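# Place pet feeder in taped outline, scoop left outside

## Task

Put the pet feeder inside the taped outline on the table so that its handle tab lines up with the red notch in the tape and both steel bowls rest flat in the feeder's wells. The scoop has to finish lying entirely on the table surface and entirely outside the outline. Everything must stay that way without the robot holding it at the end.

## Robot and tools

Robot: two arms, left_arm and right_arm, each ending in a parallel two-finger gripper. All poses share one world frame. Its origin sits on the table surface midway between the arms, +x points away from the robot across the table, +z points up, and left_arm is mounted on the +y side. The arm names do not match left or right in any camera image.

Gripper geometry: the fingers extend along the gripper's own +z axis and close along its y axis. The reported hand position is the point between the finger pads, roughly 1 cm short of the fingertips.

Tool execute_actions. Argument "actions" is a list with zero or one item; optional "pictures" (true/false) controls whether camera images come back (they do by default). An empty list sends nothing and just reports the state. A motion item is {"rows": [...], "steps": n}: rows is 1 to 15 rows, steps at most 15 (default 15), each step lasting 1/30 s; the final row repeats if there are fewer rows than steps. A wait item is {"steps": n} with n up to 300, counted from the previous result, so thinking time eats into it. A refused call moves nothing.

Row layout: one row covers both arms, 14 numbers, each between -1 and 1: left_arm dx, dy, dz, rx, ry, rz, opening, then right_arm dx, dy, dz, rx, ry, rz, opening. Both halves are always required even if one arm is idle. dx..rz are offsets, not a pose: they are measured in that gripper's own axes from its pose in the latest result that shows it (before such a result exists in the scene, and for later calls in the same reply, from where the gripper is when the action begins). Every row is counted from that same base, not from the row before. Scale: 1.0 equals 0.6 m of translation or 180 degrees of rotation; rx, ry, rz form a single rotation vector. The opening is absolute: +1 is fully open (0.094 m), -1 is shut. Sending all-zero offsets is not a pause; it pulls the gripper back to the base pose.

Tool move. "target" is one 14-number row with exactly the layout, scale and gripper-frame offset meaning above. "speed" is the top path speed in m/s, 0.002 to 0.5, default 0.25; turning is capped at double that value in rad/s. Each gripper follows a straight line toward its target and both finish together, taking 0.5 to 10 s; anything longer is cut off at 10 s before arrival. Rotation goes the shorter way. Paths ignore obstacles and the other arm. Openings are applied when the move starts. Grippers can lag, wander and overshoot the speed, especially with a nearly straight arm. Faster contact means a harder hit, and aiming further past a contact presses harder. The result adds a "move:" line giving the ending (done, off_target, moving, held, fault) and any limits, plus each gripper's distance to its target. If only one arm is named, the other finished normally. held means a check stopped that arm's last step; limits=paced means its commanded pose was clipped; limits=held means some steps were blocked, after which the arm may jump ahead quickly.

Tool wait: "seconds" from 0 to 10; nothing new is commanded. Tool zoom_image: "camera" (cam_head_left, cam_head_right, cam_high, cam_low, cam_left_wrist, cam_right_wrist) and "region" [x0, y0, x1, y1] in image pixels from the top-left corner, no larger than 504 by 504; it magnifies that camera's latest image. Tool finished_scene: "scene" is the current scene number; it ends the scene for good and reports success. Answering without any tool call ends the whole run.

Control behaviour: each step, the commanded pose is clamped to within 70 mm and 16 degrees of the measured pose, then damped inverse kinematics drives the joints, favouring position over orientation. Long motions may need several actions; after an action the arm only continues to its last clamped pose, so read the result and send the remainder. Arms tend to settle a centimetre or more low and can keep sinking under repeated zero offsets: to hold an arm, send the correction back to its desired pose in the first call of a reply and zeros afterwards, aiming higher if it still sags. The simulation keeps running while you think.

Result contents: a state line per arm with position in metres and quaternion wxyz in the world frame (printed positions can be off, more so at long reach); grip_measured on the same scale as the commanded opening (the last joint value is the opening in metres; each gripper may read up to about 1 mm off). A "Hand target" line shows where the controller is steering each gripper. "pose unreachable" means the clearance check altered or blocked that arm's command; HELD marks affected steps. FAULT and OVER-TEMPERATURE FAULT lines report arm stops; MOTOR HOT warns from 75 °C, an arm stops at 90 °C and drops at 100 °C. Holding loads heats motors. Joint limits (rad): waist -2.618 to 3.054, shoulder 0.000 to 3.142, elbow 0.000 to 3.142, wrist pitch -1.571 to 1.571, wrist yaw -1.571 to 1.571, wrist roll -2.094 to 2.094. Camera intrinsics and world-to-camera transforms are supplied in OpenCV conventions.

Gripping: to keep hold of something, command an opening about 0.03 below grip_measured (less for a lighter grip). Pad force tops out around 50 to 62 N, lower on parts under about 2 mm thick.

Avoid: knocking or placing anything off the table, dropping or slamming objects, shoving hard, and letting the arms collide or press on each other. Expect occasional brief tugs on held parts and nudges to loose objects.

Each tool is called after "Call:" as name(argument=value, ...), one argument or row to a line, values as JSON.

## Session

Call:
execute_actions(
  actions=[],
)

Scene clock: 0.00 s of 5400.00 s.
left_arm: end_effector_position=(+0.4534, +0.5088, +0.1777) grip_measured=+1.000 end_effector_quat_wxyz=(+0.719, +0.118, +0.684, +0.036) | right_arm: end_effector_position=(+0.0680, +0.2997, +0.3292) grip_measured=+1.000 end_effector_quat_wxyz=(-0.041, -0.035, +0.852, +0.521)
Joint positions: left_arm=[0.536 1.851 0.663 1.242 0.838 0.18  0.094] | right_arm=[ 1.207  2.072  2.21  -0.629 -0.277  1.463  0.094]
Joint velocities: left_arm=[ 0.007 -0.002 -0.002 -0.022 -0.022 -0.066  0.   ] | right_arm=[-0.012 -0.002 -0.017 -0.037  0.007 -0.022  0.   ]
Hand target (left_arm): +0.454, +0.509, +0.179; +0.719, +0.117, +0.685, +0.035
Hand target (right_arm): +0.068, +0.298, +0.331; -0.040, -0.037, +0.853, +0.519

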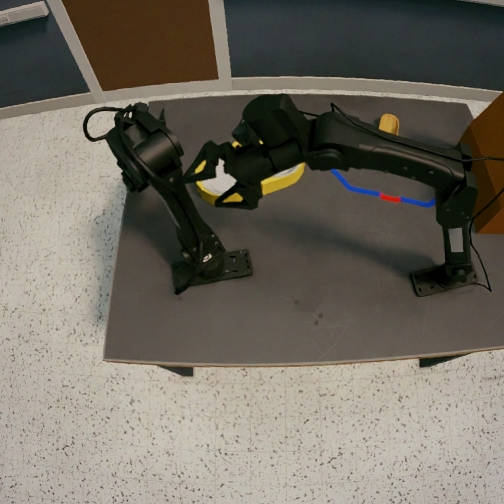

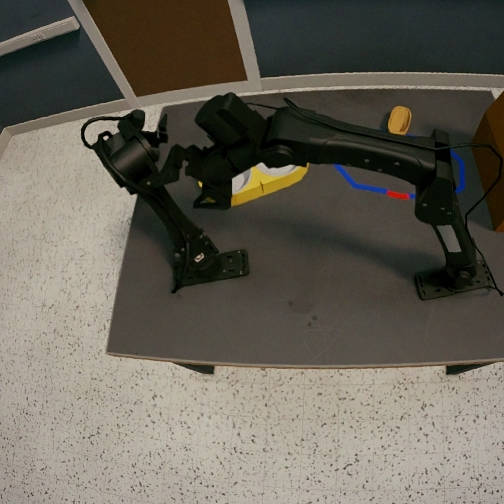

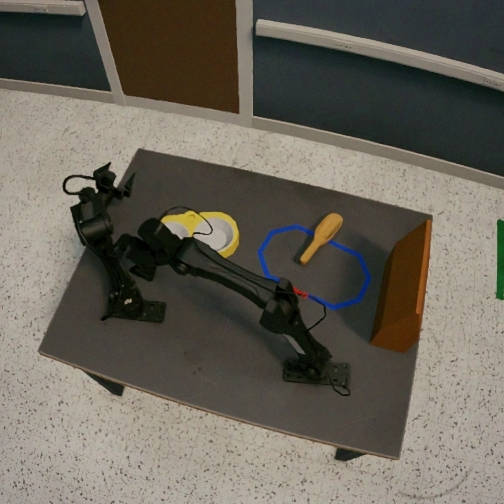

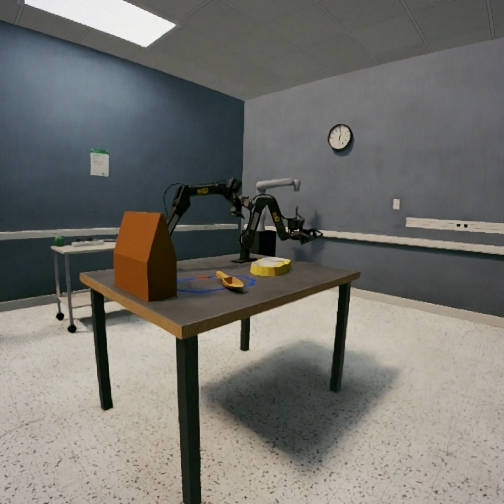

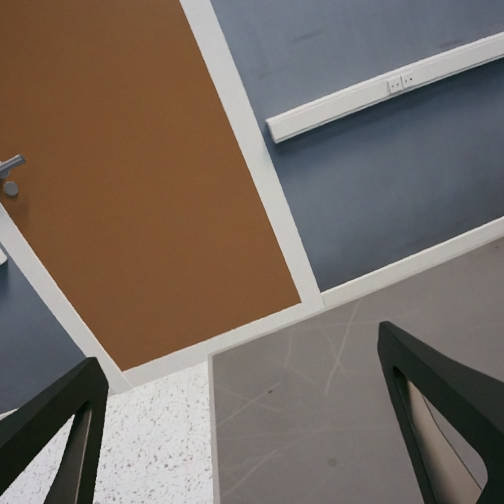

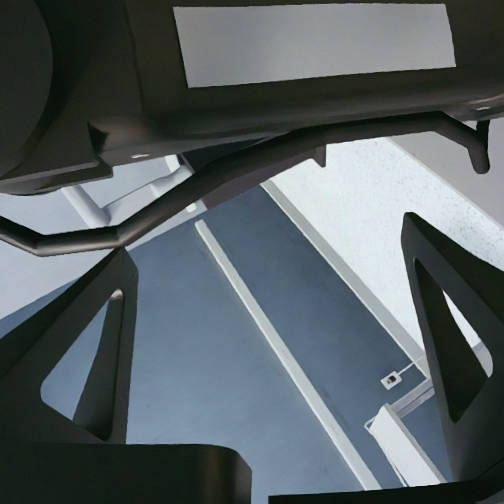

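Call:
move(
  target=[0,0,0,0,0,0,1,0.168,-0.457,-0.406,0.349,-0.027,0.023,1],
  speed=0.35,
)

Call:
zoom_image(
  camera="cam_high",
  region=[130,170,390,330],
)

Call:
zoom_image(
  camera="cam_head_left",
  region=[180,100,480,230],
)

Call:
zoom_image(
  camera="cam_low",
  region=[170,240,310,310],
)

Scene clock: 8.77 s of 5400.00 s.
left_arm: end_effector_position=(+0.4534, +0.5088, +0.1777) grip_measured=+1.000 end_effector_quat_wxyz=(+0.719, +0.118, +0.684, +0.036) | right_arm: end_effector_position=(+0.0057, -0.0424, +0.1981) grip_measured=+1.000 end_effector_quat_wxyz=(+0.002, -0.002, +1.000, +0.020)
Joint positions: left_arm=[0.536 1.851 0.663 1.242 0.838 0.18  0.094] | right_arm=[ 1.388  1.485  1.504 -1.55   0.003  1.555  0.094]
Joint velocities: left_arm=[ 0.002  0.012  0.007  0.022 -0.037 -0.081  0.   ] | right_arm=[ 0.002 -0.007 -0.007  0.037 -0.022  0.022  0.   ]
Hand target (left_arm): +0.453, +0.509, +0.178; +0.719, +0.118, +0.684, +0.036
Hand target (right_arm): +0.006, -0.051, +0.199; +0.010, -0.002, +1.000, +0.013
Off the commanded pose (left_arm): 0.000 m, 0 deg.
Off the commanded pose (right_arm): 0.011 m, 2 deg.
joint sent to its limit (right arm) — the command would take joint 4 (wrist pitch) past its lower limit, so that joint was sent only as far as its limit.
After step 90, 3.70 s passed at rest.
move: off_target (right_arm)
camera_calibration (this result's frames):
cam_right_wrist: T_world_to_cam=[[-0.169361, -0.984845, -0.0373923, -0.0329552], [-0.667087, 0.0866236, 0.739926, -0.137173], [-0.725473, 0.150258, -0.671648, 0.271382], [0, 0, 0, 1]] pos_world=[0.0997924, -0.0613507, 0.282539]

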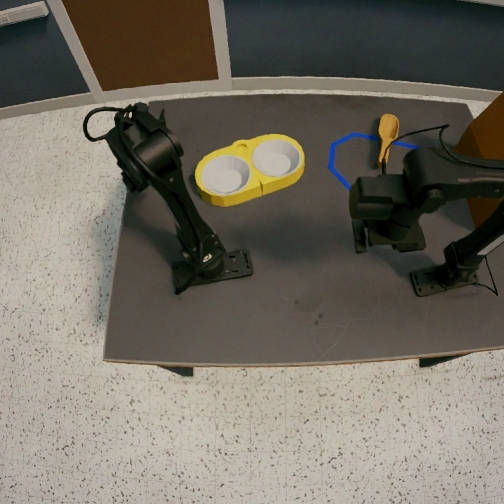

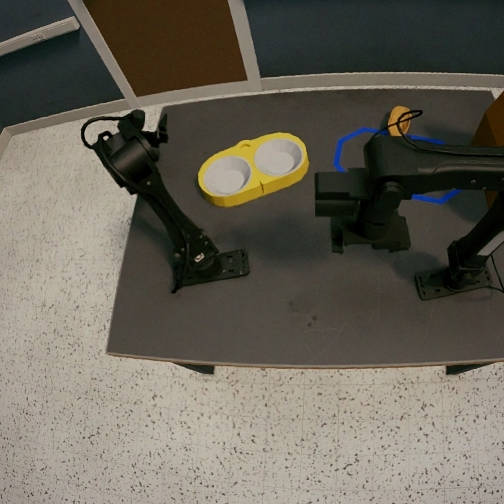

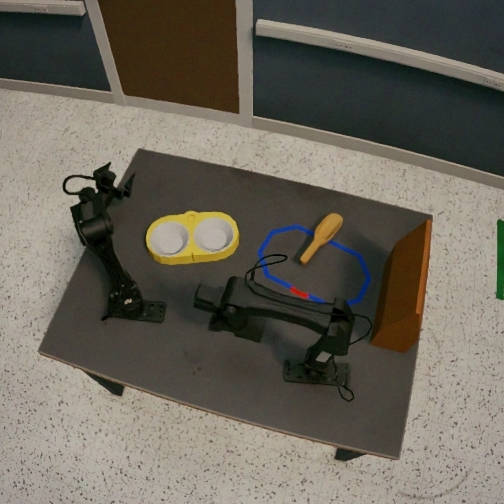

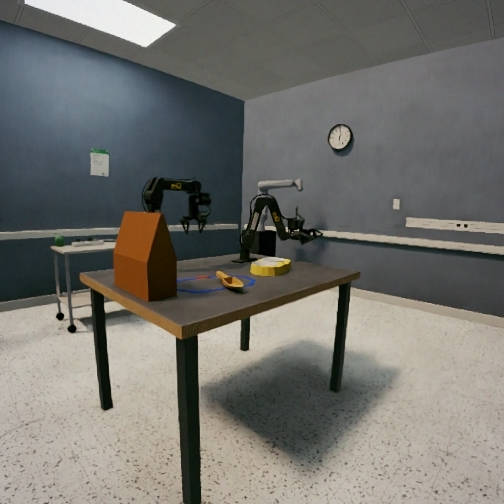

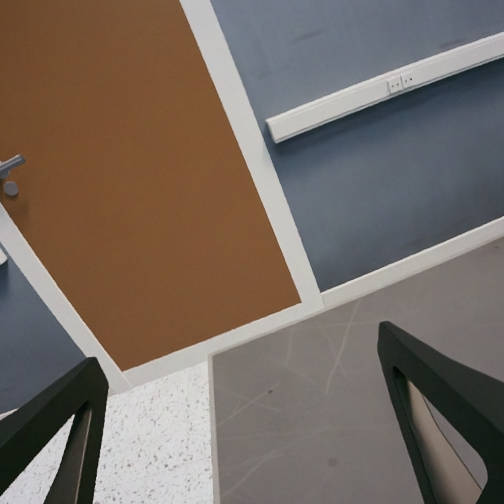

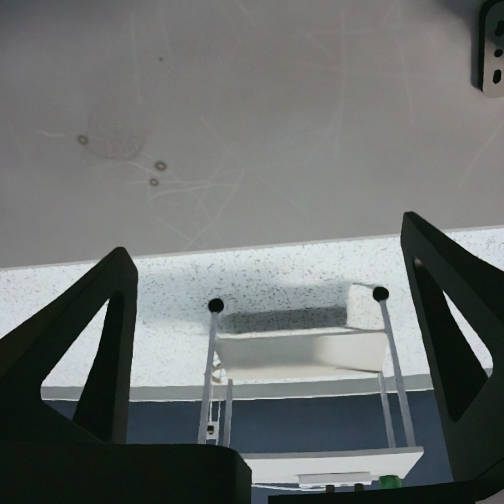

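Region (130, 170, 390, 330) of cam_high's 504x504 image, scaled by 1.938, with more detail than that image has; it fills the top 310 rows of this view, and the rest is white.

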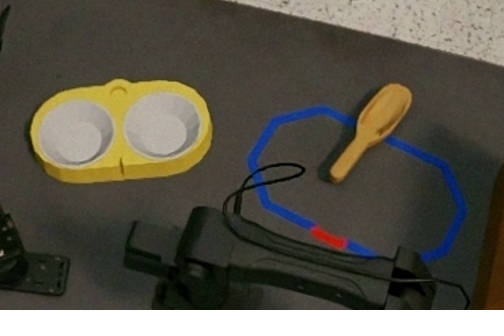

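Region (180, 100, 480, 230) of cam_head_left's 504x504 image, scaled by 1.680, with more detail than that image has; it fills the top 218 rows of this view, and the rest is white.

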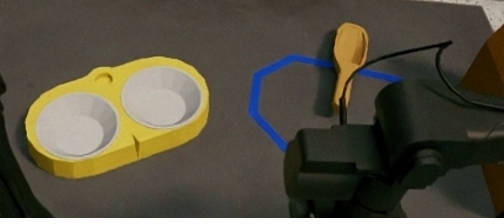

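Region (170, 240, 310, 310) of cam_low's 504x504 image, scaled by 3.600, with more detail than that image has.

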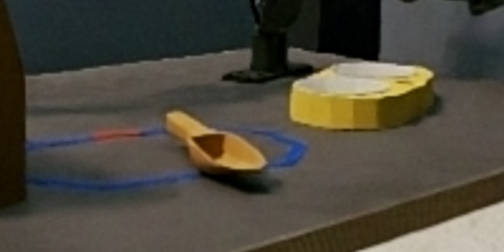

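Call:
move(
  target=[-0.024,-0.465,-0.053,0.319,0.417,0.212,-0.3,-0.617,-0.253,0.17,0.013,0,0.111,1],
  speed=0.35,
)

Call:
zoom_image(
  camera="cam_low",
  region=[170,210,310,310],
)

Call:
zoom_image(
  camera="cam_head_right",
  region=[180,70,480,230],
)

Scene clock: 28.33 s of 5400.00 s.
left_arm: end_effector_position=(+0.3875, +0.2401, +0.1191) grip_measured=-0.298 end_effector_quat_wxyz=(-0.012, +0.560, +0.828, +0.005) | right_arm: end_effector_position=(+0.3738, -0.1840, +0.0854) grip_measured=+1.000 end_effector_quat_wxyz=(-0.005, +0.173, +0.985, -0.008)
Joint positions: left_arm=[-0.436  1.908  1.666 -1.348 -0.018  0.935  0.033] | right_arm=[ 0.117  2.039  1.718 -1.266  0.009  0.635  0.094]
Joint velocities: left_arm=[ 0.002  0.022  0.002 -0.022 -0.007  0.037 -0.001] | right_arm=[-0.017 -0.012  0.002 -0.022 -0.007 -0.007  0.   ]
Hand target (left_arm): +0.391, +0.239, +0.124; -0.010, +0.557, +0.831, +0.009
Hand target (right_arm): +0.379, -0.186, +0.089; +0.001, +0.171, +0.985, -0.010
Off the commanded pose (left_arm): 0.011 m, 2 deg.
Off the commanded pose (right_arm): 0.008 m, 1 deg.
After step 90, 13.27 s passed at rest.
move: off_target (left_arm)
camera_calibration (this result's frames):
cam_left_wrist: T_world_to_cam=[[-0.968977, -0.241513, 0.0524945, 0.421972], [-0.180489, 0.836575, 0.517268, -0.153918], [-0.168842, 0.491746, -0.854212, 0.1688], [0, 0, 0, 1]] pos_world=[0.409601, 0.147668, 0.201657]
cam_right_wrist: T_world_to_cam=[[-0.497983, -0.866944, 0.0205013, 0.0252755], [-0.574175, 0.347345, 0.7414, 0.217158], [-0.649874, 0.357433, -0.67075, 0.493824], [0, 0, 0, 1]] pos_world=[0.458197, -0.230026, 0.169713]

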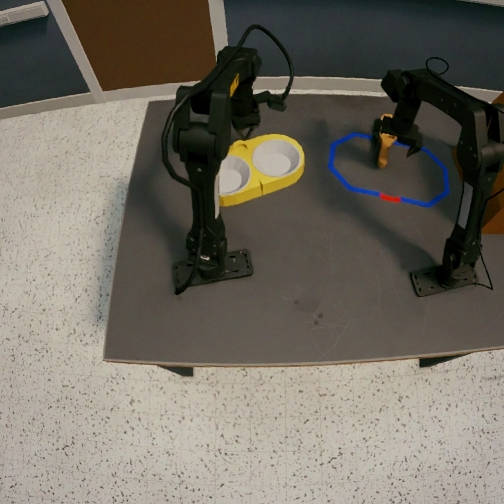

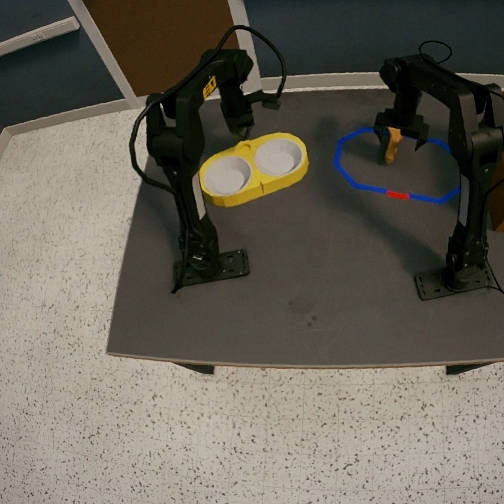

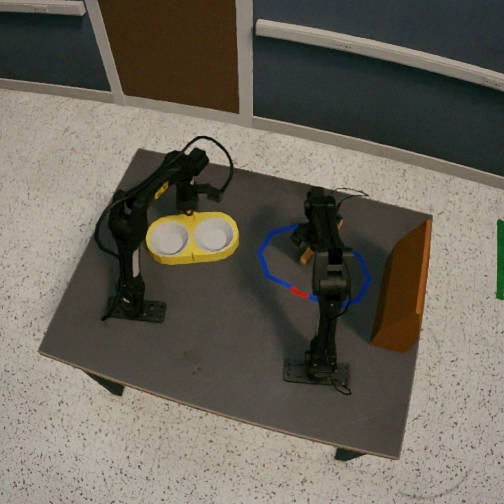

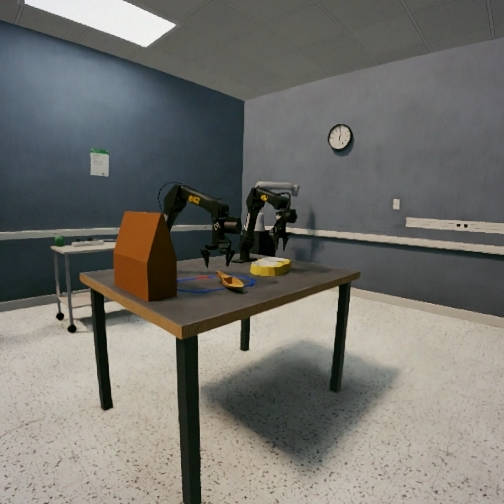

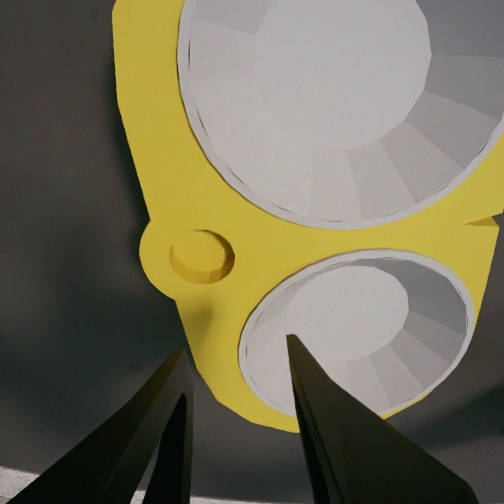

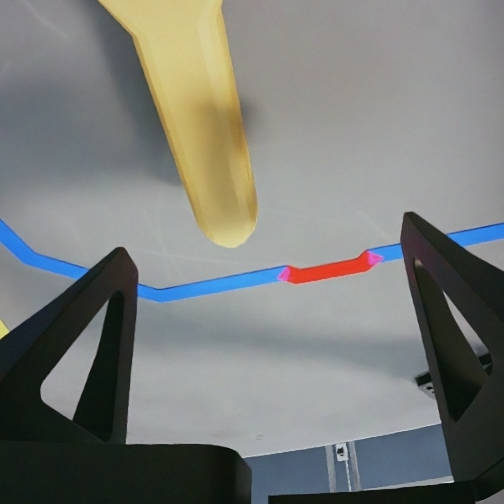

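Region (170, 210, 310, 310) of cam_low's 504x504 image, scaled by 3.600, with more detail than that image has; it fills the top 360 rows of this view, and the rest is white.

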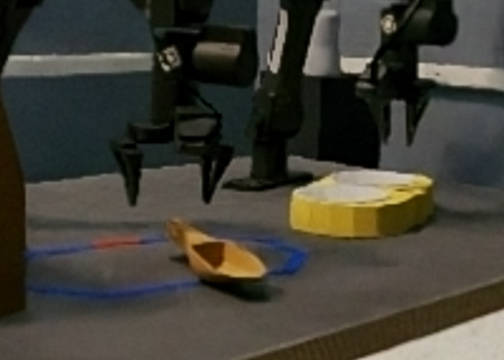

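Region (180, 70, 480, 230) of cam_head_right's 504x504 image, scaled by 1.680, with more detail than that image has; it fills the top 269 rows of this view, and the rest is white.

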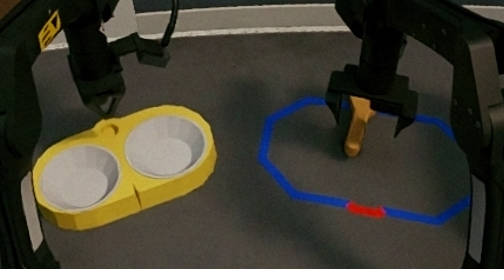

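Call:
move(
  target=[-0.002,0.06,0.065,0,0,0,-0.2,0,0.025,0.1,0,0,0,0.4],
  speed=0.12,
)

Call:
move(
  target=[0,0,0,0,0,0,-0.2,0,0,0,0,0,0,-0.6],
)

Scene clock: 33.77 s of 5400.00 s.
left_arm: end_effector_position=(+0.4116, +0.2522, +0.0748) grip_measured=-0.202 end_effector_quat_wxyz=(-0.027, +0.559, +0.829, -0.001) | right_arm: end_effector_position=(+0.3785, -0.1732, +0.0285) grip_measured=+0.403 end_effector_quat_wxyz=(-0.006, +0.173, +0.985, -0.008)
Joint positions: left_arm=[-0.389  2.033  1.666 -1.253 -0.018  0.979  0.038] | right_arm=[ 0.14   2.111  1.597 -1.074  0.009  0.659  0.066]
Joint velocities: left_arm=[ 0.007 -0.002  0.007 -0.007  0.007 -0.037 -0.001] | right_arm=[ 0.007 -0.007  0.007  0.022 -0.037 -0.051  0.   ]
Hand target (left_arm): +0.421, +0.253, +0.081; -0.011, +0.560, +0.828, +0.005
Hand target (right_arm): +0.378, -0.170, +0.025; -0.005, +0.173, +0.985, -0.007
Off the commanded pose (left_arm): 0.011 m, 2 deg.
Off the commanded pose (right_arm): 0.004 m, 0 deg.
After step 90, 1.37 s passed at rest.
move: off_target (left_arm)
camera_calibration (this result's frames):
cam_left_wrist: T_world_to_cam=[[-0.965967, -0.245629, 0.0810831, 0.448235], [-0.167434, 0.832691, 0.527817, -0.141985], [-0.197164, 0.496278, -0.845479, 0.138905], [0, 0, 0, 1]] pos_world=[0.436595, 0.159394, 0.156039]
cam_right_wrist: T_world_to_cam=[[-0.498294, -0.866743, 0.0214599, 0.0383089], [-0.573463, 0.348048, 0.741622, 0.258229], [-0.650264, 0.357239, -0.670475, 0.454925], [0, 0, 0, 1]] pos_world=[0.462995, -0.219189, 0.112686]

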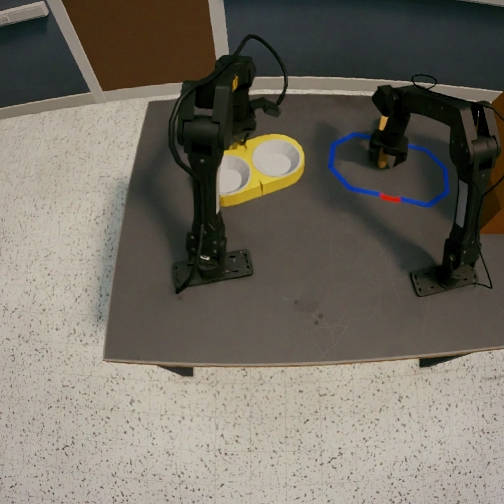

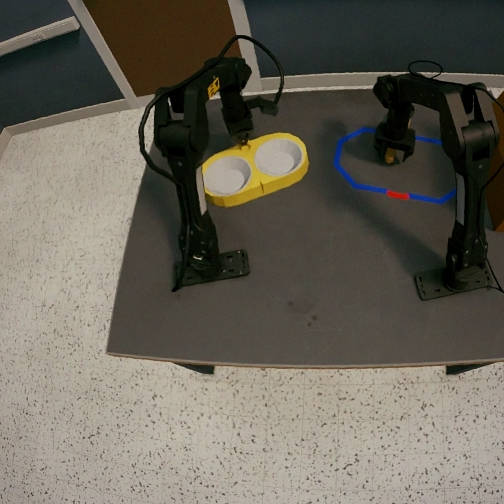

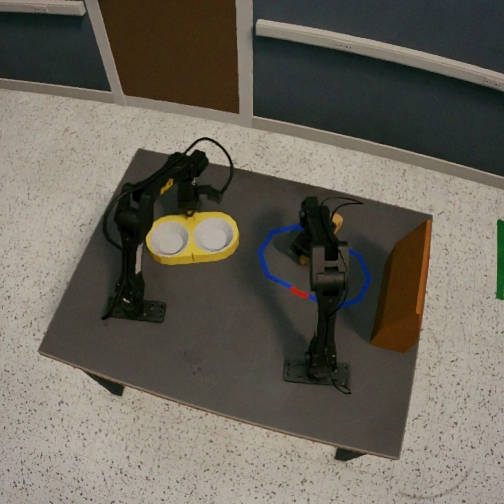

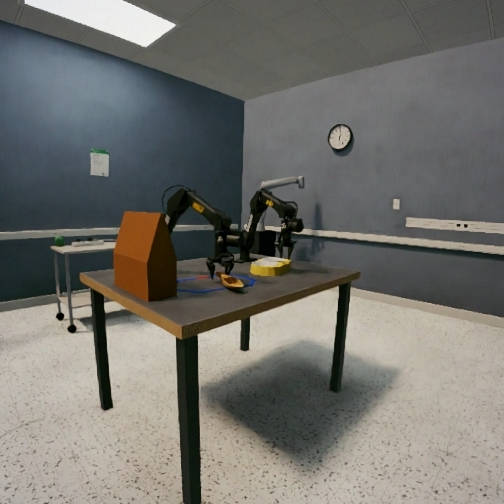

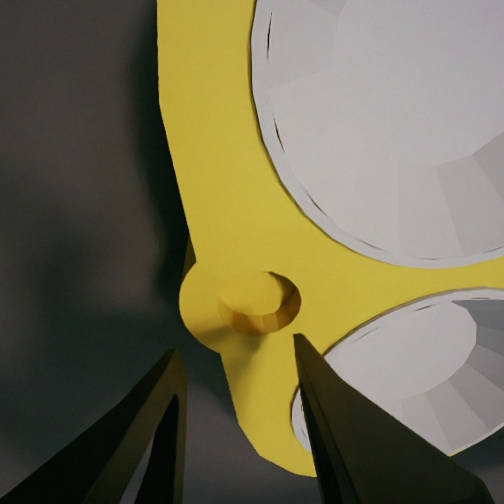

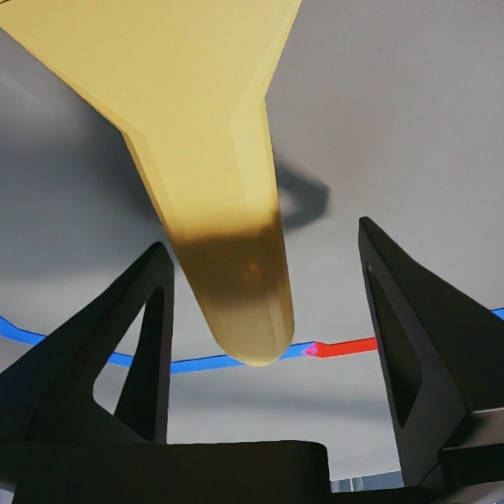

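Scene clock: 34.27 s of 5400.00 s.
left_arm: end_effector_position=(+0.4116, +0.2522, +0.0748) grip_measured=-0.202 end_effector_quat_wxyz=(-0.027, +0.559, +0.829, -0.001) | right_arm: end_effector_position=(+0.3785, -0.1732, +0.0285) grip_measured=-0.445 end_effector_quat_wxyz=(-0.006, +0.173, +0.985, -0.008)
Joint positions: left_arm=[-0.389  2.033  1.666 -1.253 -0.018  0.979  0.038] | right_arm=[ 0.14   2.111  1.597 -1.074  0.008  0.659  0.026]
Joint velocities: left_arm=[-0.017 -0.007 -0.007  0.007 -0.037 -0.007 -0.001] | right_arm=[-0.002  0.007 -0.022  0.007 -0.007  0.037 -0.   ]
Hand target (left_arm): +0.412, +0.252, +0.075; -0.027, +0.559, +0.829, -0.001
Hand target (right_arm): +0.379, -0.173, +0.028; -0.006, +0.173, +0.985, -0.008
Off the commanded pose (left_arm): 0.000 m, 0 deg.
Off the commanded pose (right_arm): 0.000 m, 0 deg.
move: done
camera_calibration (this result's frames):
cam_left_wrist: T_world_to_cam=[[-0.965967, -0.245629, 0.0810831, 0.448235], [-0.167434, 0.832691, 0.527817, -0.141985], [-0.197164, 0.496278, -0.845479, 0.138905], [0, 0, 0, 1]] pos_world=[0.436595, 0.159394, 0.156039]
cam_right_wrist: T_world_to_cam=[[-0.498628, -0.866557, 0.0212055, 0.0385204], [-0.573245, 0.348005, 0.74181, 0.258099], [-0.6502, 0.357731, -0.670275, 0.454943], [0, 0, 0, 1]] pos_world=[0.462966, -0.219187, 0.112659]

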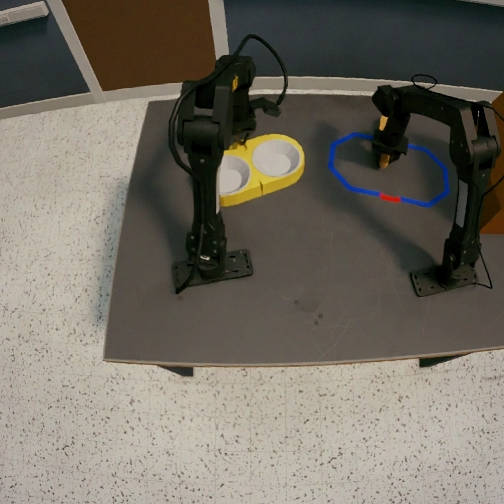

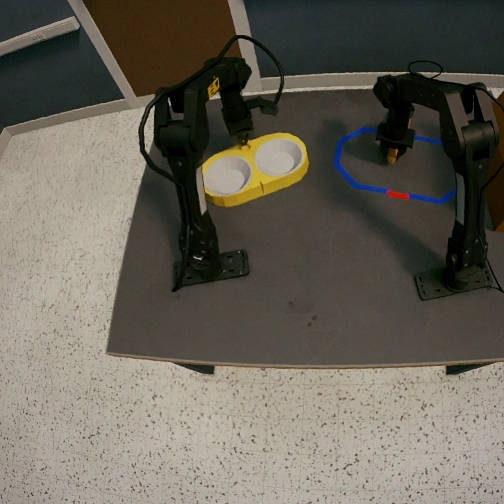

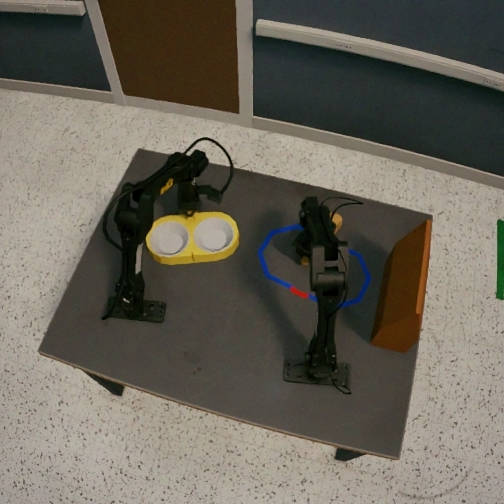

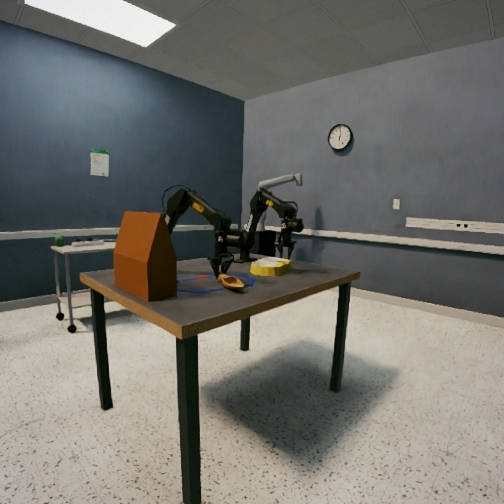

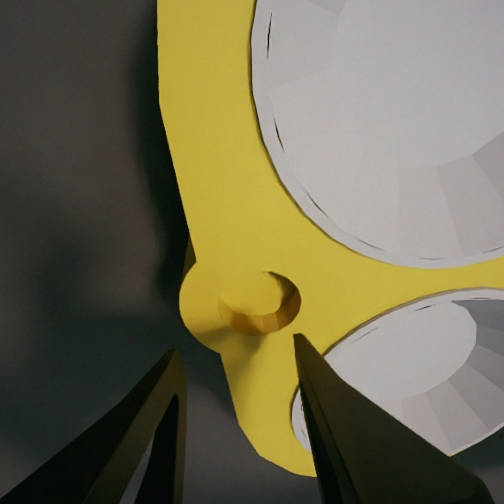

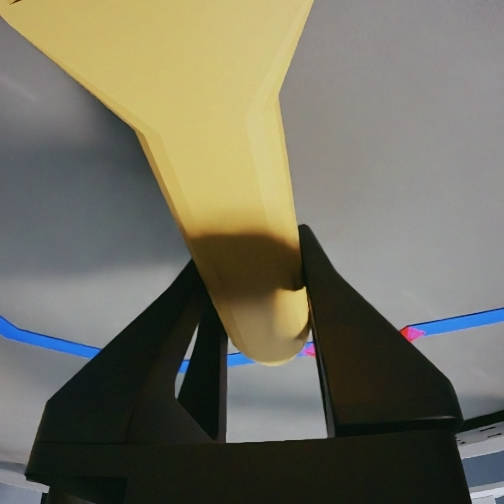

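Call:
move(
  target=[-0.006,0.034,0.012,0.01,0,0,-0.2,0.585,0,-0.01,0,0,-0.6,-0.5],
  speed=0.35,
)

Scene clock: 39.50 s of 5400.00 s.
left_arm: end_effector_position=(+0.4279, +0.2556, +0.0644) grip_measured=-0.202 end_effector_quat_wxyz=(-0.039, +0.558, +0.829, -0.009) | right_arm: end_effector_position=(+0.0479, -0.0587, +0.0392) grip_measured=-0.446 end_effector_quat_wxyz=(-0.012, -0.689, +0.725, -0.003)
Joint positions: left_arm=[-0.37   2.13   1.769 -1.289 -0.015  0.995  0.038] | right_arm=[ 1.2    1.537  0.911 -0.968 -0.01  -0.149  0.026]
Joint velocities: left_arm=[ 0.007 -0.007  0.012 -0.037  0.007  0.051  0.001] | right_arm=[-0.012 -0.022 -0.002 -0.051  0.051 -0.007 -0.001]
Hand target (left_arm): +0.432, +0.257, +0.067; -0.035, +0.558, +0.829, -0.014
Hand target (right_arm): +0.046, -0.055, +0.043; +0.004, +0.695, -0.719, -0.006
Off the commanded pose (left_arm): 0.005 m, 1 deg.
Off the commanded pose (right_arm): 0.006 m, 1 deg.
move: done
camera_calibration (this result's frames):
cam_left_wrist: T_world_to_cam=[[-0.962601, -0.247831, 0.109446, 0.462866], [-0.153519, 0.831831, 0.533375, -0.142656], [-0.223227, 0.496625, -0.838769, 0.142253], [0, 0, 0, 1]] pos_world=[0.45541, 0.162732, 0.144748]
cam_right_wrist: T_world_to_cam=[[0.974826, -0.222876, -0.00642526, -0.059099], [-0.141788, -0.641885, 0.753578, -0.0584522], [-0.172078, -0.733696, -0.657327, 0.11884], [0, 0, 0, 1]] pos_world=[0.0697732, 0.0365009, 0.121785]

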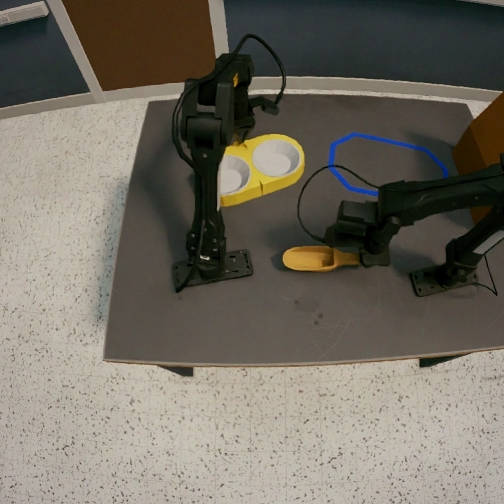

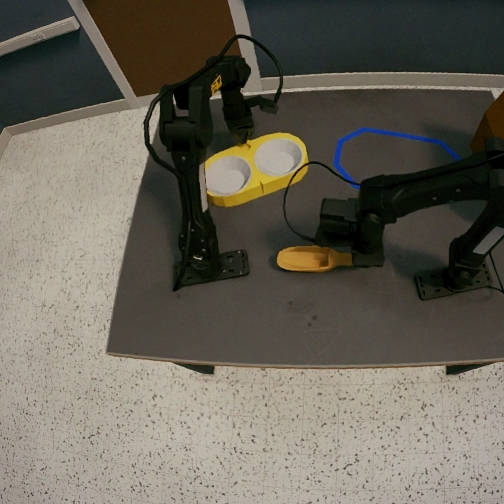

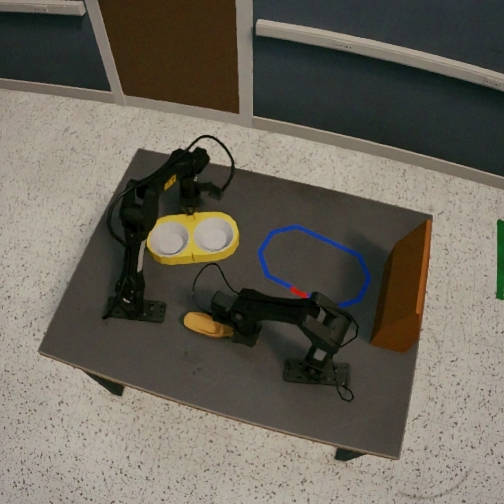

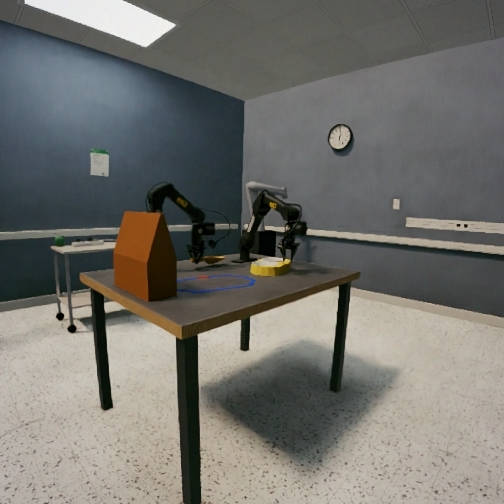

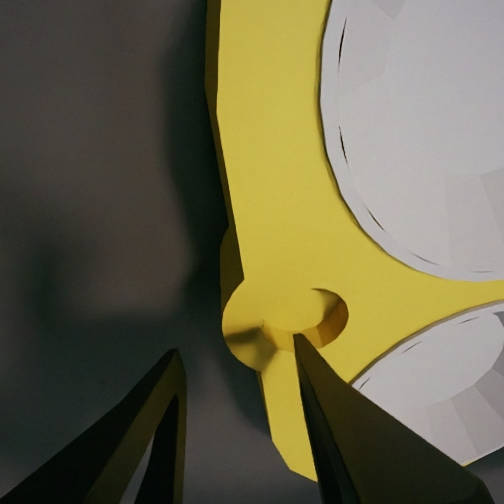

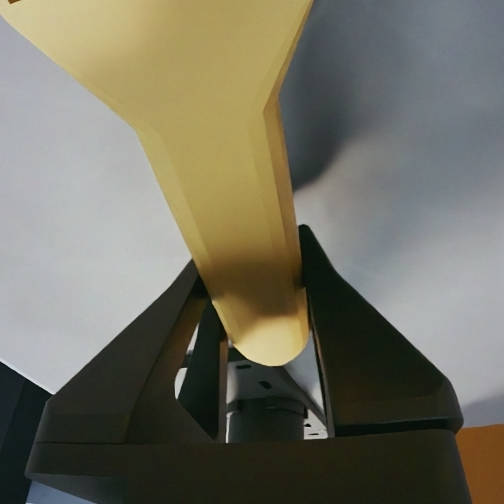

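Call:
move(
  target=[0,-0.006,0.032,-0.02,-0.017,0,-0.2,0,0,0.022,0,0,0,-0.5],
  speed=0.04,
)

Call:
move(
  target=[0,0,0,0,0,0,-0.2,0,0,0,0,0,0,0.2],
)

Scene clock: 43.73 s of 5400.00 s.
left_arm: end_effector_position=(+0.4250, +0.2561, +0.0414) grip_measured=-0.202 end_effector_quat_wxyz=(-0.008, +0.558, +0.830, +0.005) | right_arm: end_effector_position=(+0.0485, -0.0577, +0.0319) grip_measured=-0.446 end_effector_quat_wxyz=(-0.009, -0.690, +0.724, -0.001)
Joint positions: left_arm=[-0.37   2.068  1.584 -1.097 -0.015  0.995  0.038] | right_arm=[ 1.2    1.546  0.888 -0.929 -0.008 -0.152  0.026]
Joint velocities: left_arm=[-0.002  0.002 -0.017  0.007  0.022  0.081  0.   ] | right_arm=[-0.002 -0.007  0.007  0.037 -0.007 -0.007 -0.001]
Hand target (left_arm): +0.423, +0.255, +0.045; +0.000, +0.559, +0.829, +0.002
Hand target (right_arm): +0.048, -0.059, +0.026; +0.012, +0.689, -0.725, +0.003
Off the commanded pose (left_arm): 0.005 m, 1 deg.
Off the commanded pose (right_arm): 0.006 m, 0 deg.
move: done
camera_calibration (this result's frames):
cam_left_wrist: T_world_to_cam=[[-0.967879, -0.246824, 0.0478435, 0.467273], [-0.188565, 0.838516, 0.511208, -0.117193], [-0.166296, 0.485765, -0.858124, 0.101433], [0, 0, 0, 1]] pos_world=[0.447033, 0.16433, 0.124596]
cam_right_wrist: T_world_to_cam=[[0.975444, -0.220199, -0.00474301, -0.0593899], [-0.142493, -0.647347, 0.748758, -0.0524028], [-0.167946, -0.729695, -0.662827, 0.114992], [0, 0, 0, 1]] pos_world=[0.0697769, 0.0369085, 0.115175]

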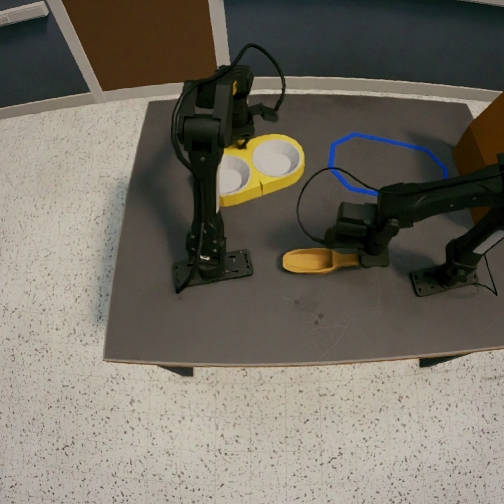

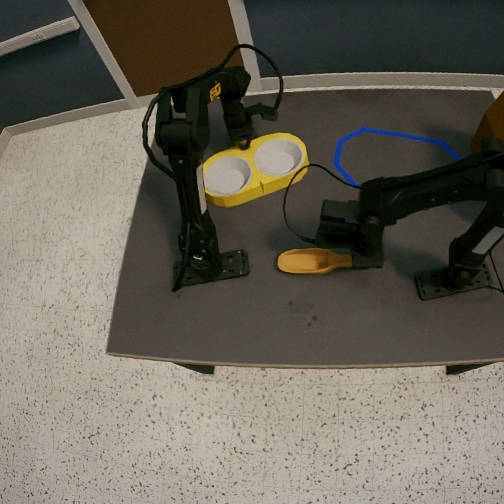

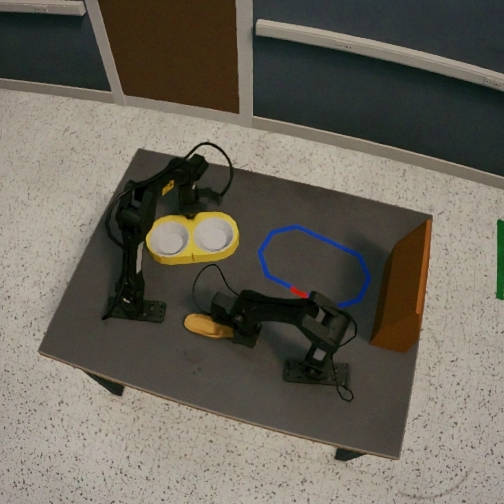

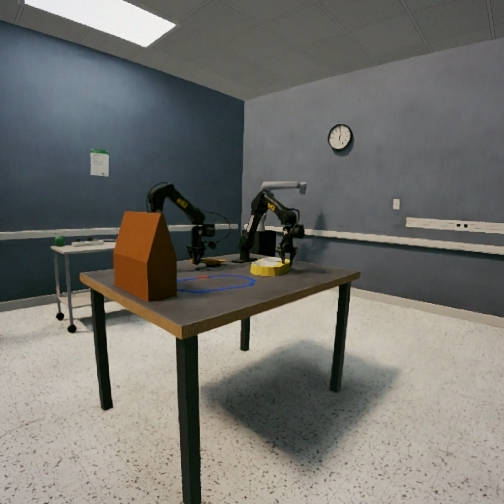

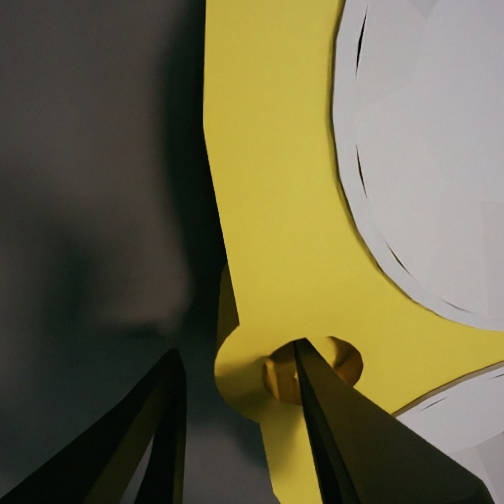

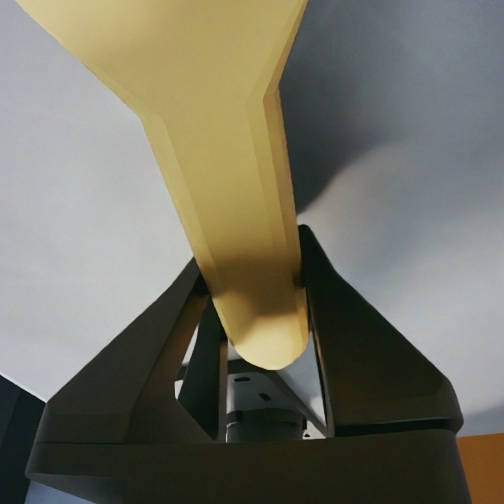

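Scene clock: 44.23 s of 5400.00 s.
left_arm: end_effector_position=(+0.4250, +0.2561, +0.0414) grip_measured=-0.202 end_effector_quat_wxyz=(-0.008, +0.558, +0.830, +0.005) | right_arm: end_effector_position=(+0.0485, -0.0577, +0.0319) grip_measured=+0.197 end_effector_quat_wxyz=(-0.009, -0.690, +0.724, -0.001)
Joint positions: left_arm=[-0.37   2.068  1.584 -1.097 -0.015  0.995  0.038] | right_arm=[ 1.2    1.546  0.888 -0.929 -0.008 -0.152  0.056]
Joint velocities: left_arm=[ 0.002 -0.017 -0.007  0.022  0.037  0.022 -0.001] | right_arm=[-0.007 -0.002 -0.012  0.007 -0.022  0.007  0.   ]
Hand target (left_arm): +0.425, +0.256, +0.041; -0.008, +0.558, +0.830, +0.005
Hand target (right_arm): +0.048, -0.058, +0.032; +0.009, +0.690, -0.724, +0.001
Off the commanded pose (left_arm): 0.000 m, 0 deg.
Off the commanded pose (right_arm): 0.000 m, 0 deg.
move: done
camera_calibration (this result's frames):
cam_left_wrist: T_world_to_cam=[[-0.967879, -0.246824, 0.0478435, 0.467273], [-0.188565, 0.838516, 0.511208, -0.117193], [-0.166296, 0.485765, -0.858124, 0.101433], [0, 0, 0, 1]] pos_world=[0.447033, 0.16433, 0.124596]
cam_right_wrist: T_world_to_cam=[[0.975444, -0.220199, -0.00474301, -0.0593899], [-0.142493, -0.647347, 0.748758, -0.0524028], [-0.167946, -0.729695, -0.662827, 0.114992], [0, 0, 0, 1]] pos_world=[0.0697769, 0.0369085, 0.115175]

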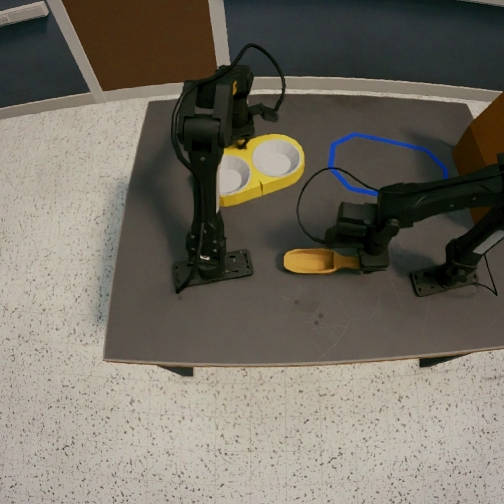

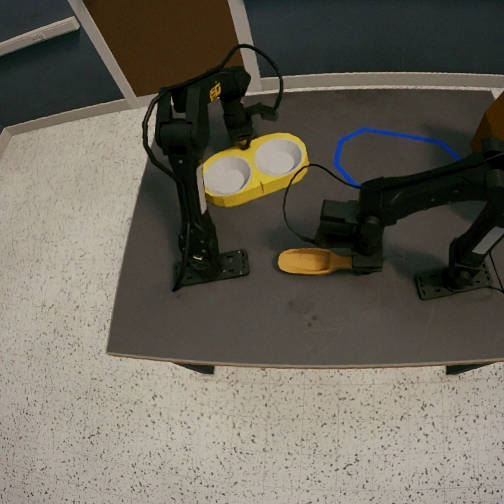

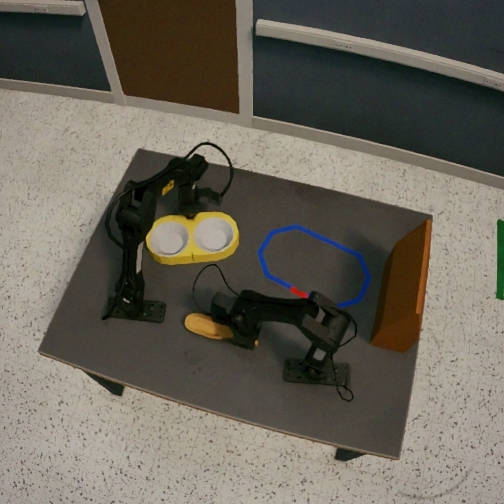

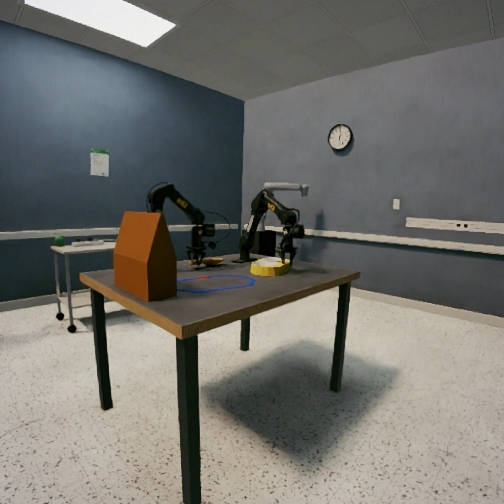

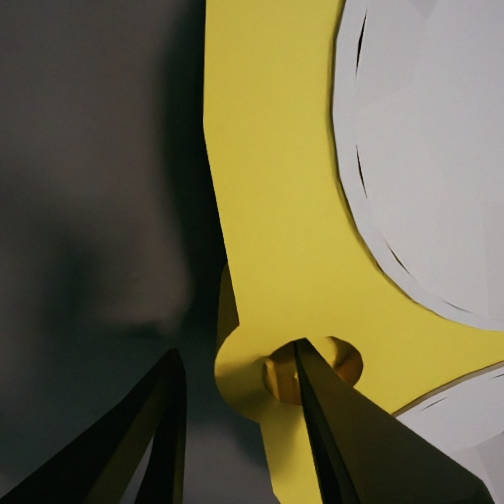

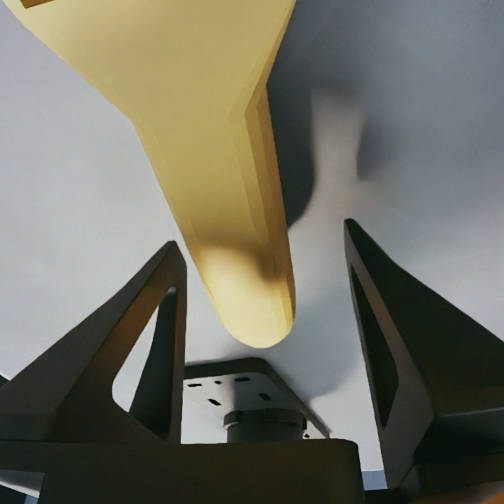

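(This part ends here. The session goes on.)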